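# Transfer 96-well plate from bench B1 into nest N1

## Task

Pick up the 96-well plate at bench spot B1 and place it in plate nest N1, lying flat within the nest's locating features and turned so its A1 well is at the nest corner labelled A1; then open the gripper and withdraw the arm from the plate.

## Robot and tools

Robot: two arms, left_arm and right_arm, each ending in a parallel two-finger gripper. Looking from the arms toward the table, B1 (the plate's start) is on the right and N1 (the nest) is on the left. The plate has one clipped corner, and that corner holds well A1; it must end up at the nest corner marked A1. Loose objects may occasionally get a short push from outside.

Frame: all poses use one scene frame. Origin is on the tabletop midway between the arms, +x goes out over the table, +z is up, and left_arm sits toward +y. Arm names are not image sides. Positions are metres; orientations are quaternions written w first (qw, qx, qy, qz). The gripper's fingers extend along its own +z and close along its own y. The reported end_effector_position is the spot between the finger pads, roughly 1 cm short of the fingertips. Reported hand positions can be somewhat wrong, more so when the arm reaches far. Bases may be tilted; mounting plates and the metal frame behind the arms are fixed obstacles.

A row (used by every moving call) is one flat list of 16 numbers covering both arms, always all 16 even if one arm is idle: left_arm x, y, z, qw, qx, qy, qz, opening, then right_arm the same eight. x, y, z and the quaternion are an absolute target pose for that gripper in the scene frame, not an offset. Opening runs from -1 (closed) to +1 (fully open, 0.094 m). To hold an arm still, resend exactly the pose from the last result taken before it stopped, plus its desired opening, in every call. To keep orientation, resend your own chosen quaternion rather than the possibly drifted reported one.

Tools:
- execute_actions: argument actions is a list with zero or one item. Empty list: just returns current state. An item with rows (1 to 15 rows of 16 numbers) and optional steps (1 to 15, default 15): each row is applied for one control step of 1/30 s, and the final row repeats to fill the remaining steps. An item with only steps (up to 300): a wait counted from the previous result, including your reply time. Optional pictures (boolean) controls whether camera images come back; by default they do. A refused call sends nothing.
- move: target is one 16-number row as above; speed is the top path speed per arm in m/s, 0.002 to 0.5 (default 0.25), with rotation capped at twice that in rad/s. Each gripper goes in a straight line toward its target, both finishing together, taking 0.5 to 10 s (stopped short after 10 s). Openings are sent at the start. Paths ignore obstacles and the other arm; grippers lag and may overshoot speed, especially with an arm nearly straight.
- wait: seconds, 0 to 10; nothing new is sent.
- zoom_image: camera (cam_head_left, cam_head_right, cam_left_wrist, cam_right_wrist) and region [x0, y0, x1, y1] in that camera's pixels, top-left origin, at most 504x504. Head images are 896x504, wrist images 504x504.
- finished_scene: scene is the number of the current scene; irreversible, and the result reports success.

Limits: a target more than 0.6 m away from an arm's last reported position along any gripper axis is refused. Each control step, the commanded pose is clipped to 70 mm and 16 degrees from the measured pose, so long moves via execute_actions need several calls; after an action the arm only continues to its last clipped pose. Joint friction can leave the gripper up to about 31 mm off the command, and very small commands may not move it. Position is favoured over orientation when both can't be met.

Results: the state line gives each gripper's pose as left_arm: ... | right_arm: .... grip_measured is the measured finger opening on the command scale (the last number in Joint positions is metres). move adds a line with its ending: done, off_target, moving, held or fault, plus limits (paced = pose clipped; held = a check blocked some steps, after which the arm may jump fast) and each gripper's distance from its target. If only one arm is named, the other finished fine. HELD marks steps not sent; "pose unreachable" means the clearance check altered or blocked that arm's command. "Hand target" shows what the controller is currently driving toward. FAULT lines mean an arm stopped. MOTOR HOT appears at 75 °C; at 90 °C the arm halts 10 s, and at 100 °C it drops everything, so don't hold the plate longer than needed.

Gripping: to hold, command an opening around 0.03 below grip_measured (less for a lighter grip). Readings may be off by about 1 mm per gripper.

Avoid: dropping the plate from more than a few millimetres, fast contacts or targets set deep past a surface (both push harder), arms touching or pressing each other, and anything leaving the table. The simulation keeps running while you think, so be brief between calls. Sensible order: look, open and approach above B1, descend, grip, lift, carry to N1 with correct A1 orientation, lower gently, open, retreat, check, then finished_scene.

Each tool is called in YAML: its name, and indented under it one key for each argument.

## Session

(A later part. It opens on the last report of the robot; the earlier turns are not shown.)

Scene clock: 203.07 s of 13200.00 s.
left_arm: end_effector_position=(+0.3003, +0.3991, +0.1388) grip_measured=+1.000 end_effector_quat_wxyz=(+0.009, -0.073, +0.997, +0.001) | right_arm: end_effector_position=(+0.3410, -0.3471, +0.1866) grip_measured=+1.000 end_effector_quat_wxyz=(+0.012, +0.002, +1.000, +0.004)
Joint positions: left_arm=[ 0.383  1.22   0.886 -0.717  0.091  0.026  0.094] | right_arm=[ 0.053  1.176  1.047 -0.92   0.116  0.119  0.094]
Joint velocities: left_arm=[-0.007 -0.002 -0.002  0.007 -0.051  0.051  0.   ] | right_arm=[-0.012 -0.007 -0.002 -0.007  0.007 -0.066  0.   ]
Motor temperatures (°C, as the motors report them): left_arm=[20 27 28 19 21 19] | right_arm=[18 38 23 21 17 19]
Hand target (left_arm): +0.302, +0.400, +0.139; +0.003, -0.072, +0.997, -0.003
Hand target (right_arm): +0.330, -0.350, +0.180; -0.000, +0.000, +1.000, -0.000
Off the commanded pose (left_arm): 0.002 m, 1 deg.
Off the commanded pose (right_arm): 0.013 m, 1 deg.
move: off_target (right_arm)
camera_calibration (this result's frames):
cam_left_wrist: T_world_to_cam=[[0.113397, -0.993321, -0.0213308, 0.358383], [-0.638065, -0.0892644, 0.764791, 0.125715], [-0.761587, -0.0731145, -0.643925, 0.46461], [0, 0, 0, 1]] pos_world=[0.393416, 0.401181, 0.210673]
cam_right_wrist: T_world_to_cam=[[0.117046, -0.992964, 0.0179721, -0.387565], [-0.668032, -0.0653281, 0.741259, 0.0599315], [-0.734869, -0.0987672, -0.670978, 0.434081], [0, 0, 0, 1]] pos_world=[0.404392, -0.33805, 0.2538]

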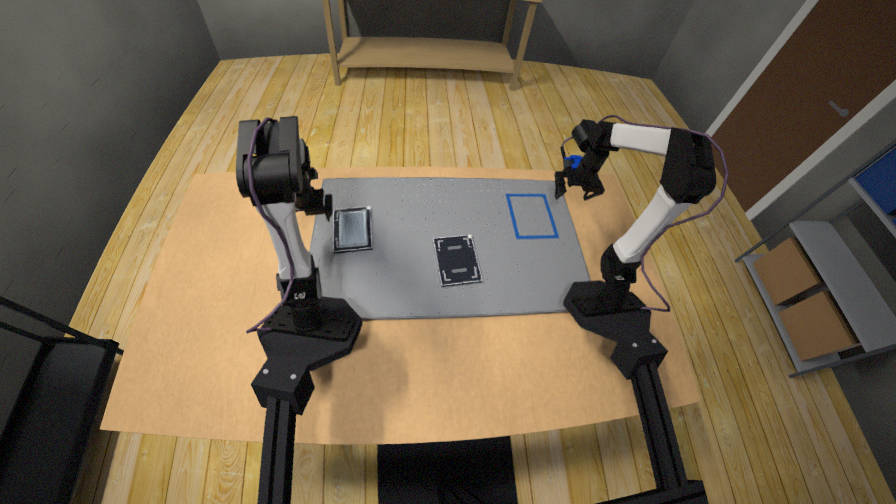

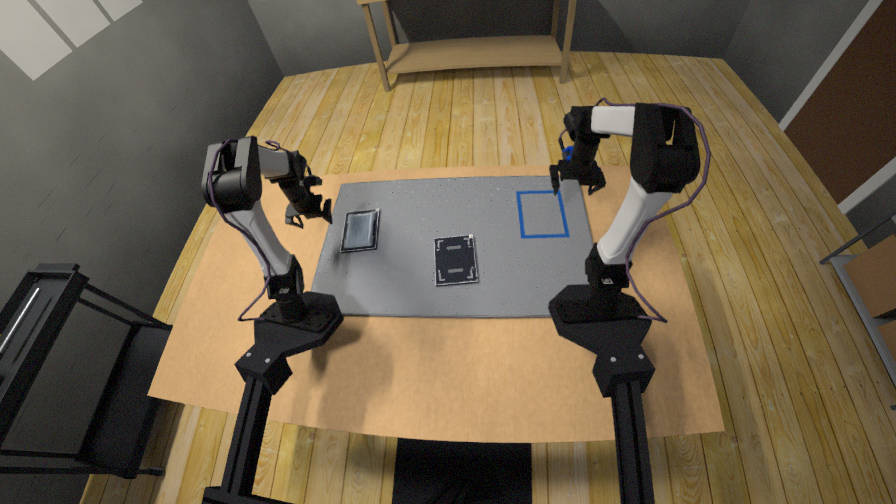

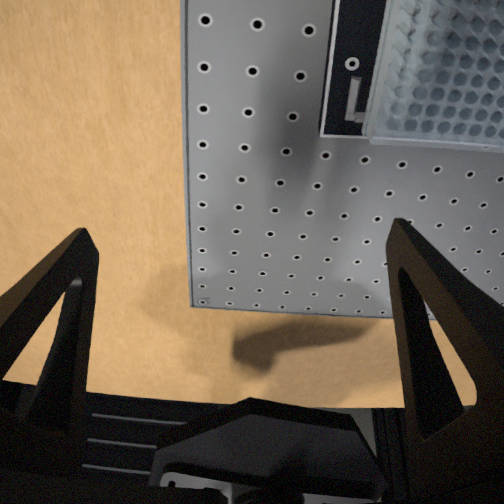

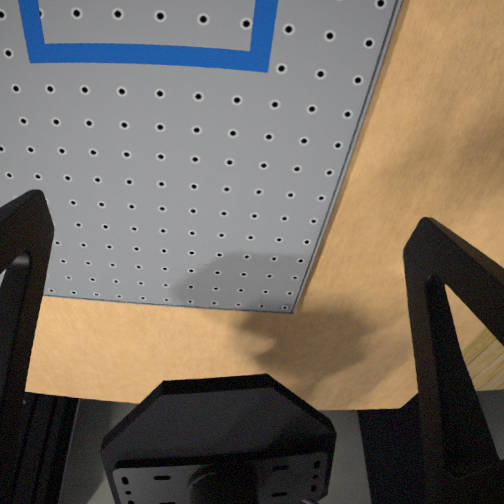

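move:
  target: [0.30,0.291,0.10,0,-0.07,0.9975,0,1,0.33,-0.35,0.18,0,0,1,0,1]
  speed: 0.12

move:
  target: [0.329,0.293,0.031,0.01,-0.07,0.9975,0,1,0.33,-0.35,0.18,0,0,1,0,1]
  speed: 0.05

Scene clock: 207.60 s of 13200.00 s.
left_arm: end_effector_position=(+0.2974, +0.2920, +0.1037) grip_measured=+1.000 end_effector_quat_wxyz=(-0.005, -0.067, +0.998, +0.000) | right_arm: end_effector_position=(+0.3410, -0.3471, +0.1866) grip_measured=+1.000 end_effector_quat_wxyz=(+0.012, +0.002, +1.000, +0.004)
Joint positions: left_arm=[-0.082  1.348  0.86  -0.6   -0.132 -0.37   0.094] | right_arm=[ 0.053  1.176  1.047 -0.92   0.116  0.119  0.094]
Joint velocities: left_arm=[-0.002  0.002  0.002 -0.066 -0.037 -0.037  0.   ] | right_arm=[-0.027  0.007 -0.012 -0.066  0.007 -0.007  0.   ]
Motor temperatures (°C, as the motors report them): left_arm=[20 27 28 19 21 19] | right_arm=[18 38 23 21 17 19]
Hand target (left_arm): +0.298, +0.291, +0.100; -0.002, -0.069, +0.998, +0.003
Hand target (right_arm): +0.330, -0.350, +0.180; -0.000, +0.000, +1.000, -0.000
Off the commanded pose (left_arm): 0.005 m, 1 deg.
Off the commanded pose (right_arm): 0.013 m, 1 deg.
move: off_target (right_arm)
camera_calibration (this result's frames):
cam_left_wrist: T_world_to_cam=[[0.100233, -0.994734, -0.0213718, 0.255945], [-0.617602, -0.0790436, 0.782509, 0.130273], [-0.780078, -0.0652336, -0.622272, 0.432965], [0, 0, 0, 1]] pos_world=[0.392549, 0.293138, 0.172952]
cam_right_wrist: T_world_to_cam=[[0.117046, -0.992964, 0.0179721, -0.387565], [-0.668032, -0.0653281, 0.741259, 0.0599315], [-0.734869, -0.0987672, -0.670978, 0.434081], [0, 0, 0, 1]] pos_world=[0.404392, -0.33805, 0.2538]

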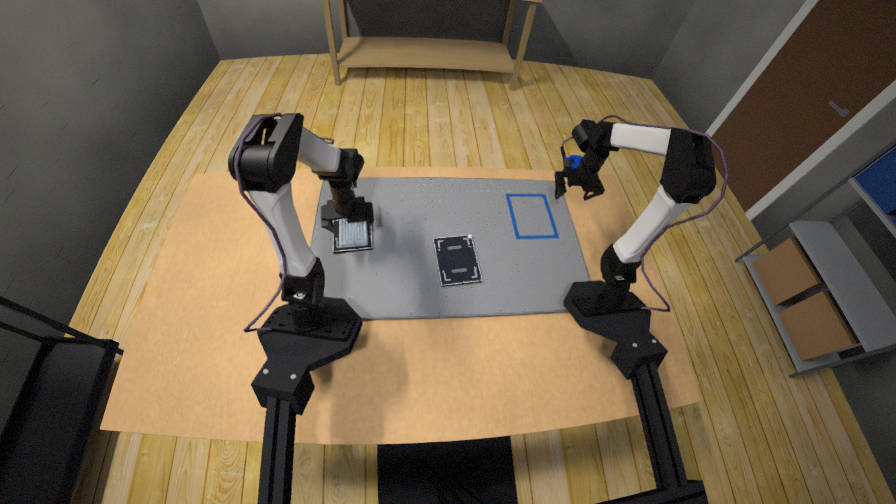

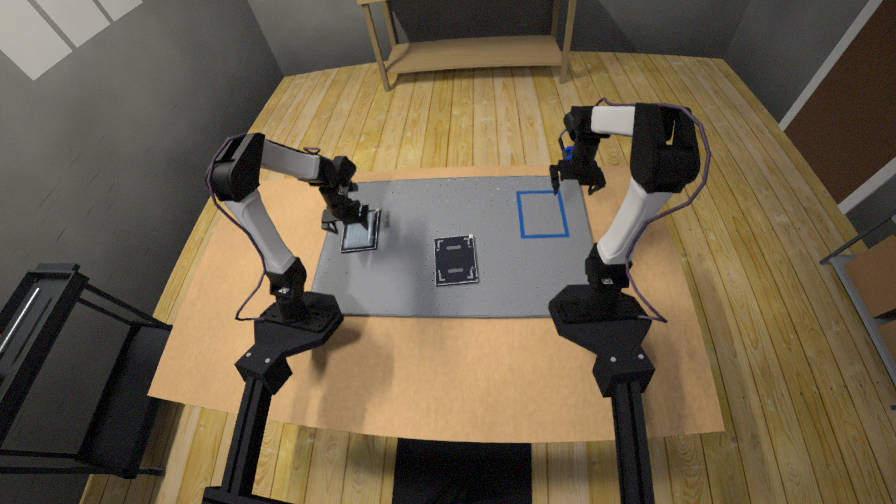

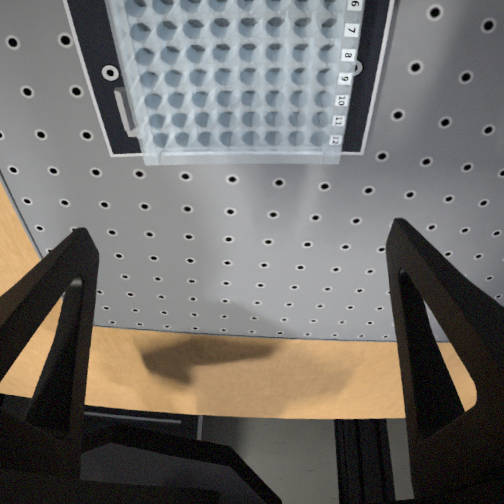

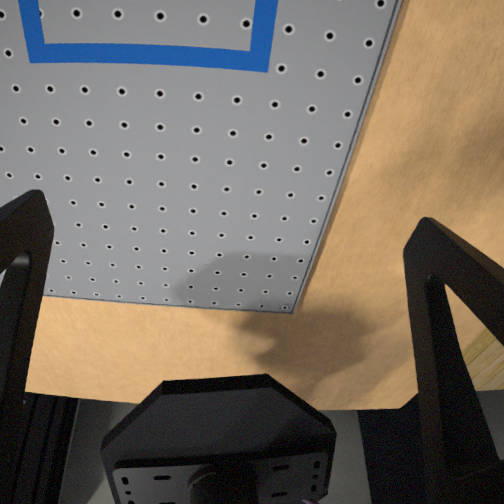

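Scene clock: 209.43 s of 13200.00 s.
left_arm: end_effector_position=(+0.3152, +0.2935, +0.0361) grip_measured=+1.000 end_effector_quat_wxyz=(-0.006, -0.069, +0.998, +0.007) | right_arm: end_effector_position=(+0.3410, -0.3471, +0.1866) grip_measured=+1.000 end_effector_quat_wxyz=(+0.012, +0.002, +1.000, +0.004)
Joint positions: left_arm=[-0.039  1.612  0.883 -0.358 -0.124 -0.337  0.094] | right_arm=[ 0.053  1.176  1.047 -0.92   0.116  0.119  0.094]
Joint velocities: left_arm=[-0.002 -0.007  0.007  0.037 -0.022  0.051  0.   ] | right_arm=[ 0.007  0.002 -0.022 -0.007  0.051 -0.007  0.   ]
Motor temperatures (°C, as the motors report them): left_arm=[20 27 28 19 21 19] | right_arm=[18 38 23 21 17 19]
Hand target (left_arm): +0.328, +0.293, +0.031; +0.010, -0.070, +0.997, -0.000
Hand target (right_arm): +0.330, -0.350, +0.180; -0.000, +0.000, +1.000, -0.000
Off the commanded pose (left_arm): 0.015 m, 2 deg.
Off the commanded pose (right_arm): 0.013 m, 1 deg.
move: off_target (left_arm, right_arm)
camera_calibration (this result's frames):
cam_left_wrist: T_world_to_cam=[[0.105076, -0.993868, -0.034424, 0.252841], [-0.615793, -0.0922068, 0.782494, 0.197546], [-0.78087, -0.0610228, -0.621706, 0.403872], [0, 0, 0, 1]] pos_world=[0.410452, 0.294151, 0.105216]
cam_right_wrist: T_world_to_cam=[[0.117046, -0.992964, 0.0179721, -0.387565], [-0.668032, -0.0653281, 0.741259, 0.0599315], [-0.734869, -0.0987672, -0.670978, 0.434081], [0, 0, 0, 1]] pos_world=[0.404392, -0.33805, 0.2538]

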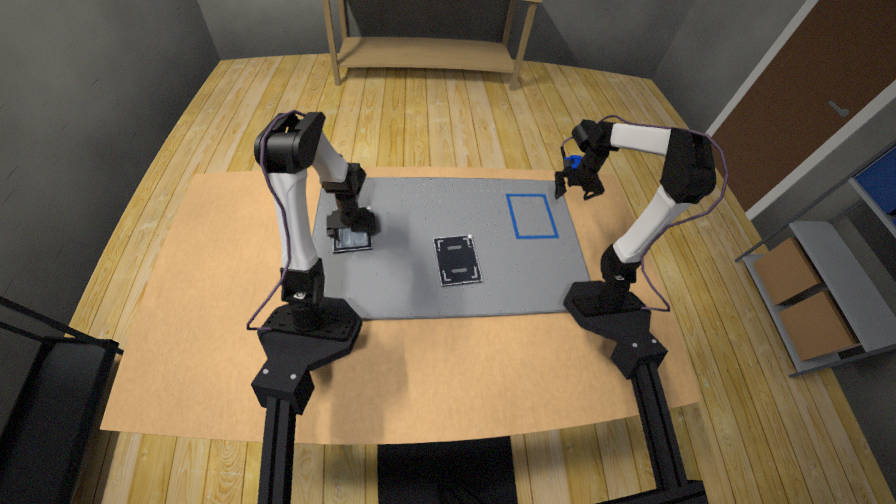

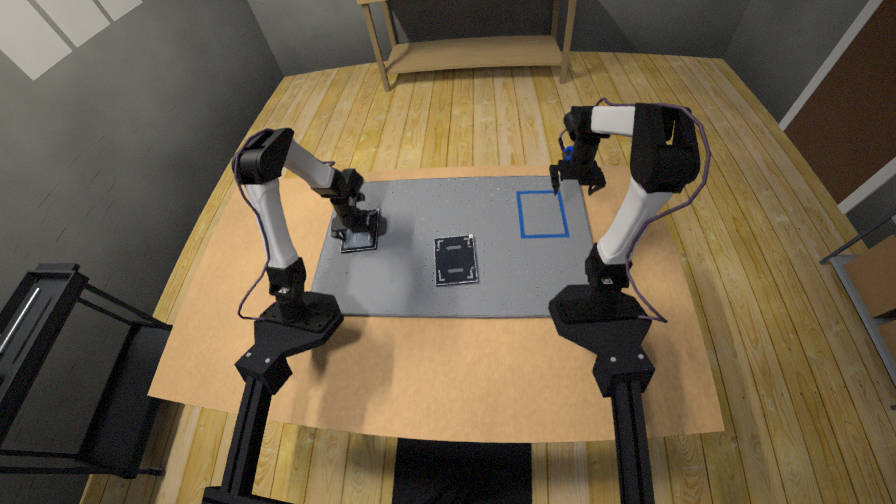

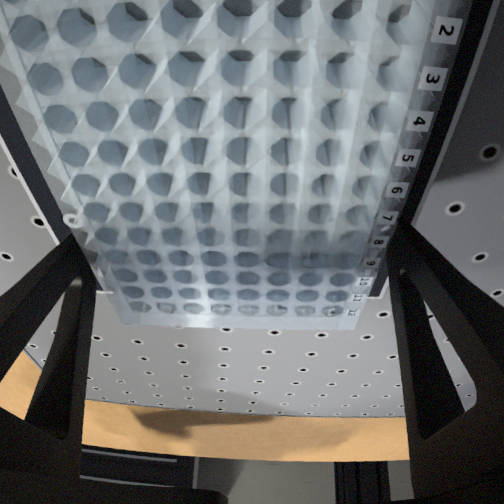

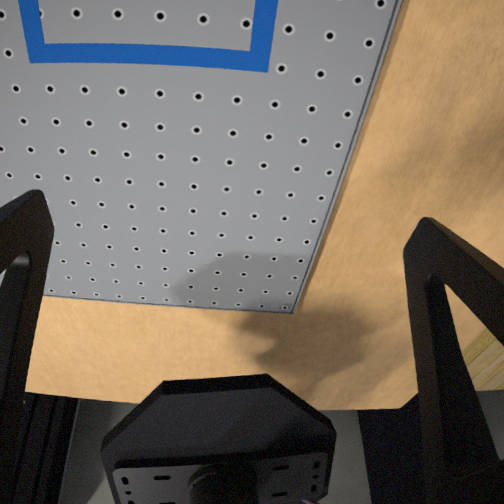

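move:
  target: [0.329,0.293,0.031,0.01,-0.07,0.9975,0,0.7,0.33,-0.35,0.18,0,0,1,0,1]
  speed: 0.02

move:
  target: [0.30,0.294,0.10,0,-0.07,0.9975,0,0.7,0.33,-0.35,0.18,0,0,1,0,1]
  speed: 0.06

move:
  target: [0.335,0.297,0.037,0.01,-0.07,0.9975,0,0.7,0.33,-0.35,0.18,0,0,1,0,1]
  speed: 0.05

zoom_image:
  camera: "cam_head_right"
  region: [320,190,410,270]

zoom_image:
  camera: "cam_head_left"
  region: [310,190,400,270]

Scene clock: 214.30 s of 13200.00 s.
left_arm: end_effector_position=(+0.3160, +0.2925, +0.0349) grip_measured=+0.789 end_effector_quat_wxyz=(-0.004, -0.068, +0.998, +0.004) | right_arm: end_effector_position=(+0.3410, -0.3471, +0.1866) grip_measured=+1.000 end_effector_quat_wxyz=(+0.012, +0.002, +1.000, +0.004)
Joint positions: left_arm=[-0.039  1.616  0.883 -0.35  -0.12  -0.335  0.084] | right_arm=[ 0.053  1.176  1.047 -0.92   0.116  0.119  0.094]
Joint velocities: left_arm=[-0.012  0.007 -0.002 -0.007 -0.022 -0.037  0.   ] | right_arm=[-0.022 -0.002 -0.007 -0.007  0.007  0.007  0.   ]
Motor temperatures (°C, as the motors report them): left_arm=[20 27 28 20 21 19] | right_arm=[18 38 23 21 17 19]
Hand target (left_arm): +0.329, +0.293, +0.031; +0.010, -0.070, +0.998, -0.000
Hand target (right_arm): +0.330, -0.350, +0.180; -0.000, +0.000, +1.000, -0.000
Off the commanded pose (left_arm): 0.014 m, 2 deg.
Off the commanded pose (right_arm): 0.013 m, 1 deg.
After step 90, 0.80 s passed at rest.
move: off_target (left_arm, right_arm)
camera_calibration (this result's frames):
cam_left_wrist: T_world_to_cam=[[0.103755, -0.994172, -0.0292789, 0.252016], [-0.618167, -0.0875194, 0.78116, 0.198285], [-0.779169, -0.0629499, -0.623644, 0.403815], [0, 0, 0, 1]] pos_world=[0.411065, 0.293321, 0.104323]
cam_right_wrist: T_world_to_cam=[[0.117046, -0.992964, 0.0179721, -0.387565], [-0.668032, -0.0653281, 0.741259, 0.0599315], [-0.734869, -0.0987672, -0.670978, 0.434081], [0, 0, 0, 1]] pos_world=[0.404392, -0.33805, 0.2538]

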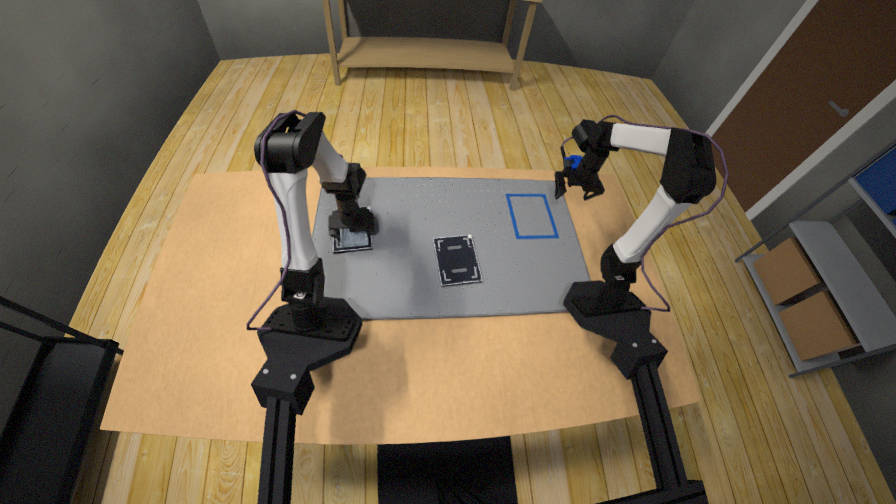

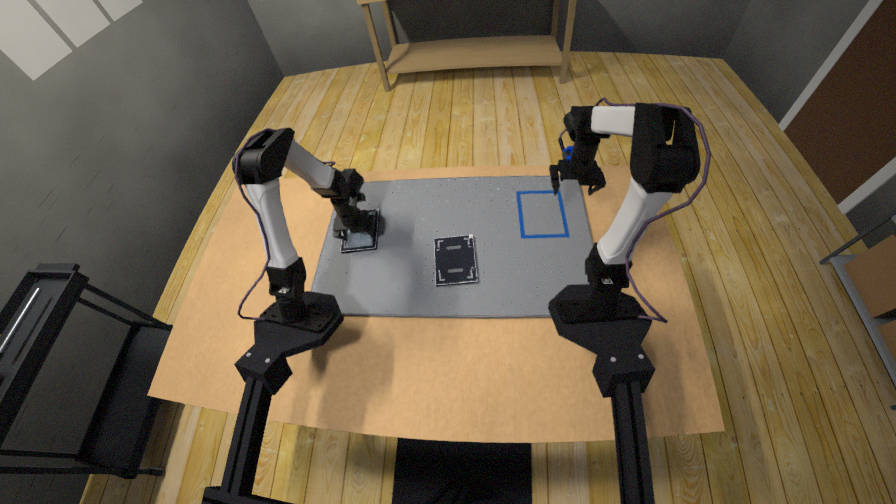

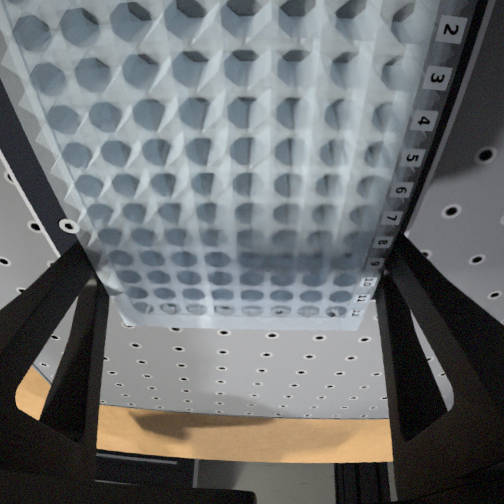

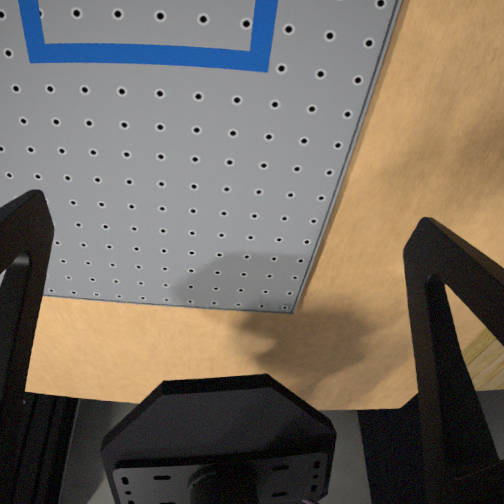

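Scene clock: 215.90 s of 13200.00 s.
left_arm: end_effector_position=(+0.3084, +0.2942, +0.0987) grip_measured=+0.789 end_effector_quat_wxyz=(+0.006, -0.071, +0.997, -0.004) | right_arm: end_effector_position=(+0.3410, -0.3471, +0.1866) grip_measured=+1.000 end_effector_quat_wxyz=(+0.012, +0.002, +1.000, +0.004)
Joint positions: left_arm=[-0.06   1.373  0.871 -0.559 -0.12  -0.355  0.084] | right_arm=[ 0.053  1.176  1.047 -0.92   0.116  0.119  0.094]
Joint velocities: left_arm=[ 0.007 -0.002 -0.007 -0.022 -0.022 -0.007 -0.001] | right_arm=[-0.002 -0.022  0.007  0.007  0.066  0.051  0.   ]
Motor temperatures (°C, as the motors report them): left_arm=[20 28 28 20 21 19] | right_arm=[18 38 23 21 17 19]
Hand target (left_arm): +0.300, +0.294, +0.101; -0.000, -0.070, +0.998, +0.000
Hand target (right_arm): +0.330, -0.350, +0.180; -0.000, +0.000, +1.000, -0.000
Off the commanded pose (left_arm): 0.008 m, 1 deg.
Off the commanded pose (right_arm): 0.013 m, 1 deg.
move: off_target (right_arm)
camera_calibration (this result's frames):
cam_left_wrist: T_world_to_cam=[[0.108819, -0.993985, -0.0123613, 0.253156], [-0.634879, -0.0790631, 0.768556, 0.14782], [-0.76491, -0.0757858, -0.639664, 0.438704], [0, 0, 0, 1]] pos_world=[0.401869, 0.296568, 0.170144]
cam_right_wrist: T_world_to_cam=[[0.117046, -0.992964, 0.0179721, -0.387565], [-0.668032, -0.0653281, 0.741259, 0.0599315], [-0.734869, -0.0987672, -0.670978, 0.434081], [0, 0, 0, 1]] pos_world=[0.404392, -0.33805, 0.2538]

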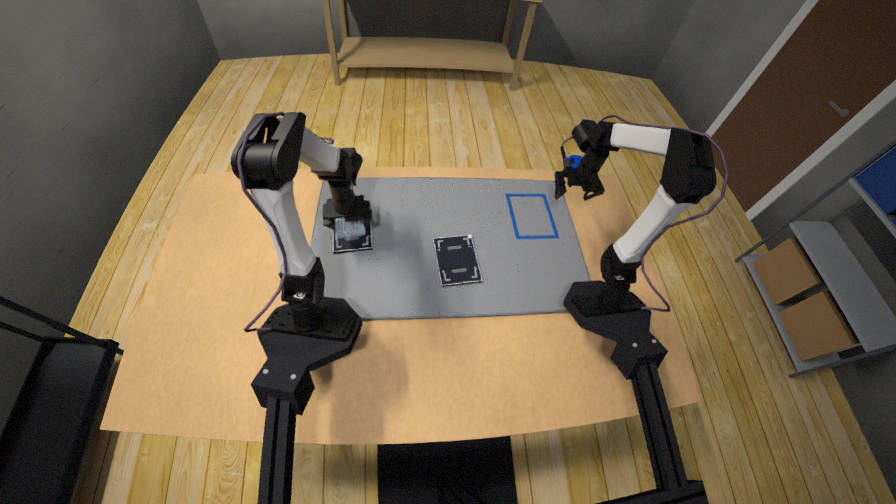

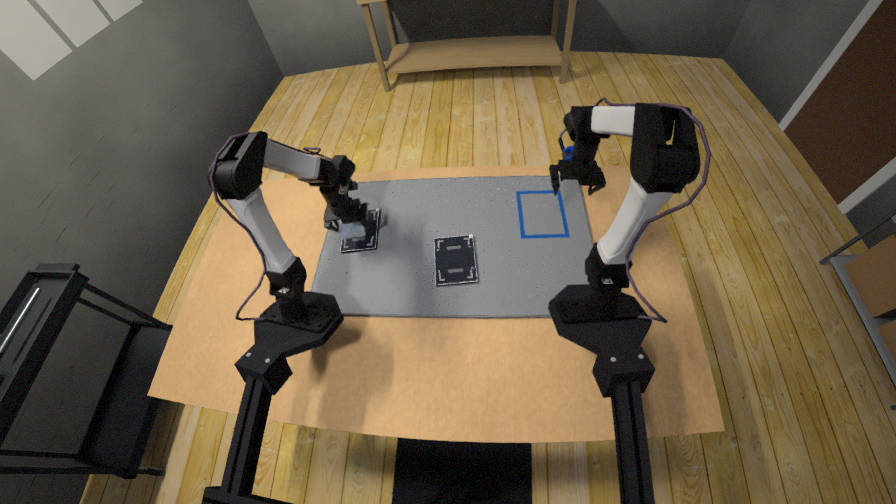

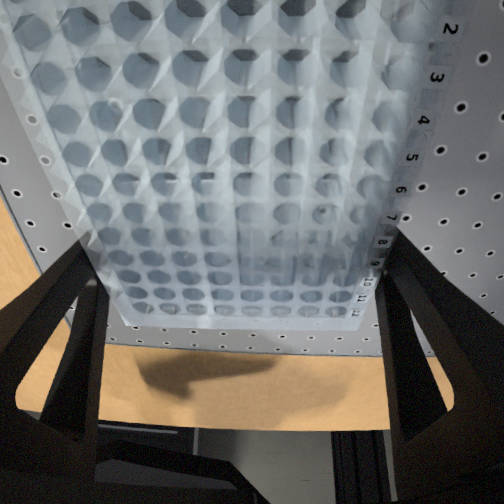

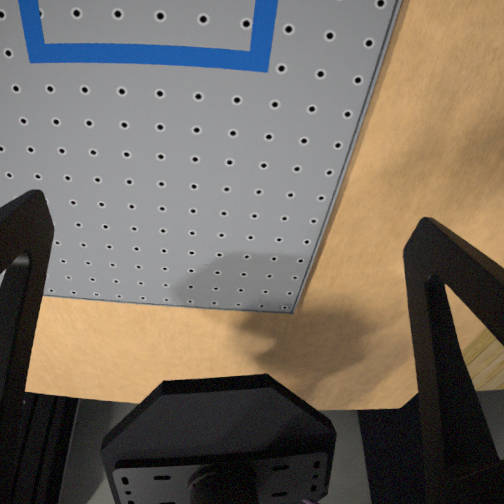

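Scene clock: 217.70 s of 13200.00 s.
left_arm: end_effector_position=(+0.3233, +0.2968, +0.0372) grip_measured=+0.789 end_effector_quat_wxyz=(-0.002, -0.069, +0.998, +0.005) | right_arm: end_effector_position=(+0.3410, -0.3471, +0.1866) grip_measured=+1.000 end_effector_quat_wxyz=(+0.012, +0.002, +1.000, +0.004)
Joint positions: left_arm=[-0.022  1.619  0.908 -0.368 -0.115 -0.321  0.084] | right_arm=[ 0.053  1.176  1.047 -0.92   0.116  0.119  0.094]
Joint velocities: left_arm=[ 0.002  0.012 -0.012  0.066  0.066  0.007 -0.001] | right_arm=[ 0.002  0.007  0.017 -0.022 -0.007 -0.051  0.   ]
Motor temperatures (°C, as the motors report them): left_arm=[20 28 28 20 21 19] | right_arm=[18 38 23 21 17 19]
Hand target (left_arm): +0.335, +0.297, +0.037; +0.010, -0.070, +0.997, -0.000
Hand target (right_arm): +0.330, -0.350, +0.180; -0.000, +0.000, +1.000, -0.000
Off the commanded pose (left_arm): 0.012 m, 2 deg.
Off the commanded pose (right_arm): 0.013 m, 1 deg.
move: off_target (left_arm, right_arm)
camera_calibration (this result's frames):
cam_left_wrist: T_world_to_cam=[[0.104988, -0.993996, -0.0308026, 0.255225], [-0.620896, -0.0897124, 0.778742, 0.202981], [-0.77683, -0.0626332, -0.626587, 0.410427], [0, 0, 0, 1]] pos_world=[0.418066, 0.297608, 0.10696]
cam_right_wrist: T_world_to_cam=[[0.117046, -0.992964, 0.0179721, -0.387565], [-0.668032, -0.0653281, 0.741259, 0.0599315], [-0.734869, -0.0987672, -0.670978, 0.434081], [0, 0, 0, 1]] pos_world=[0.404392, -0.33805, 0.2538]

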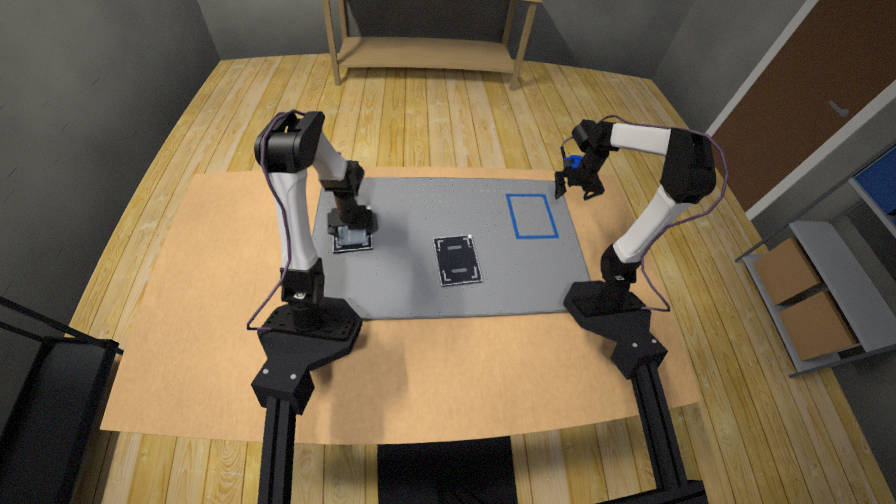

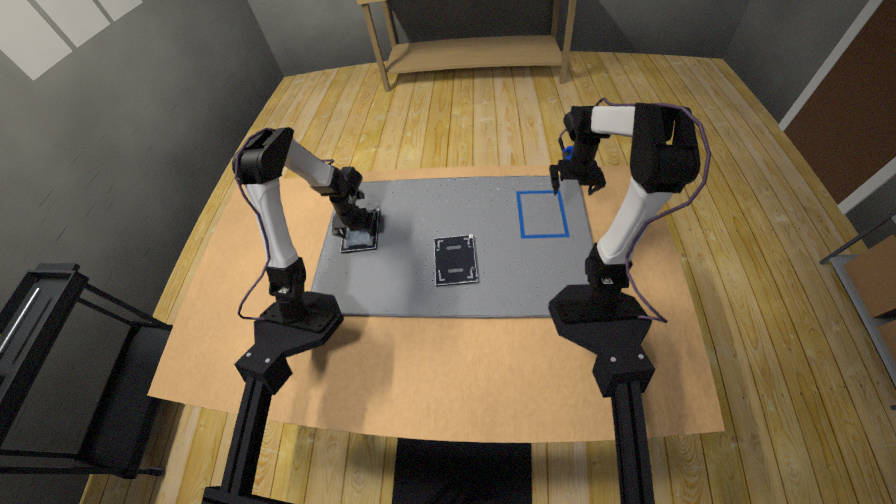

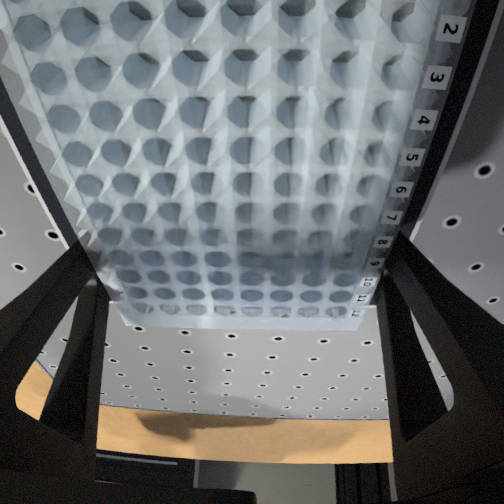

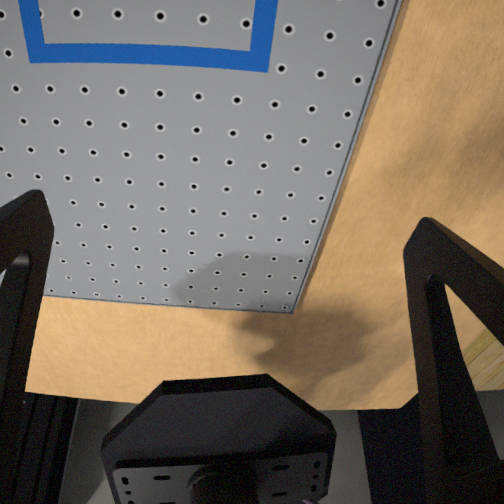

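Region (320, 190, 410, 270) of cam_head_right's 896x504 image, scaled by 5.600, with more detail than that image has.

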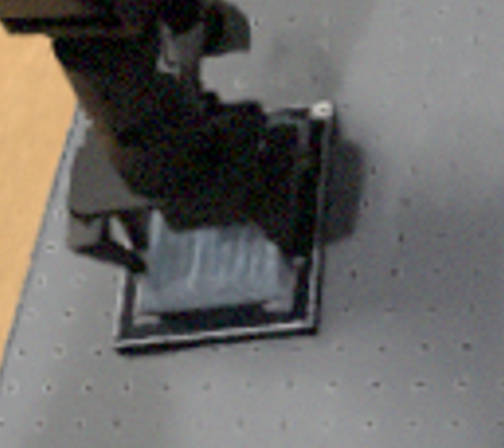

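Region (310, 190, 400, 270) of cam_head_left's 896x504 image, scaled by 5.600, with more detail than that image has.

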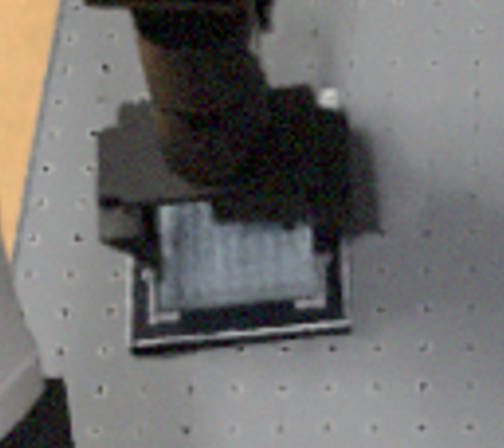

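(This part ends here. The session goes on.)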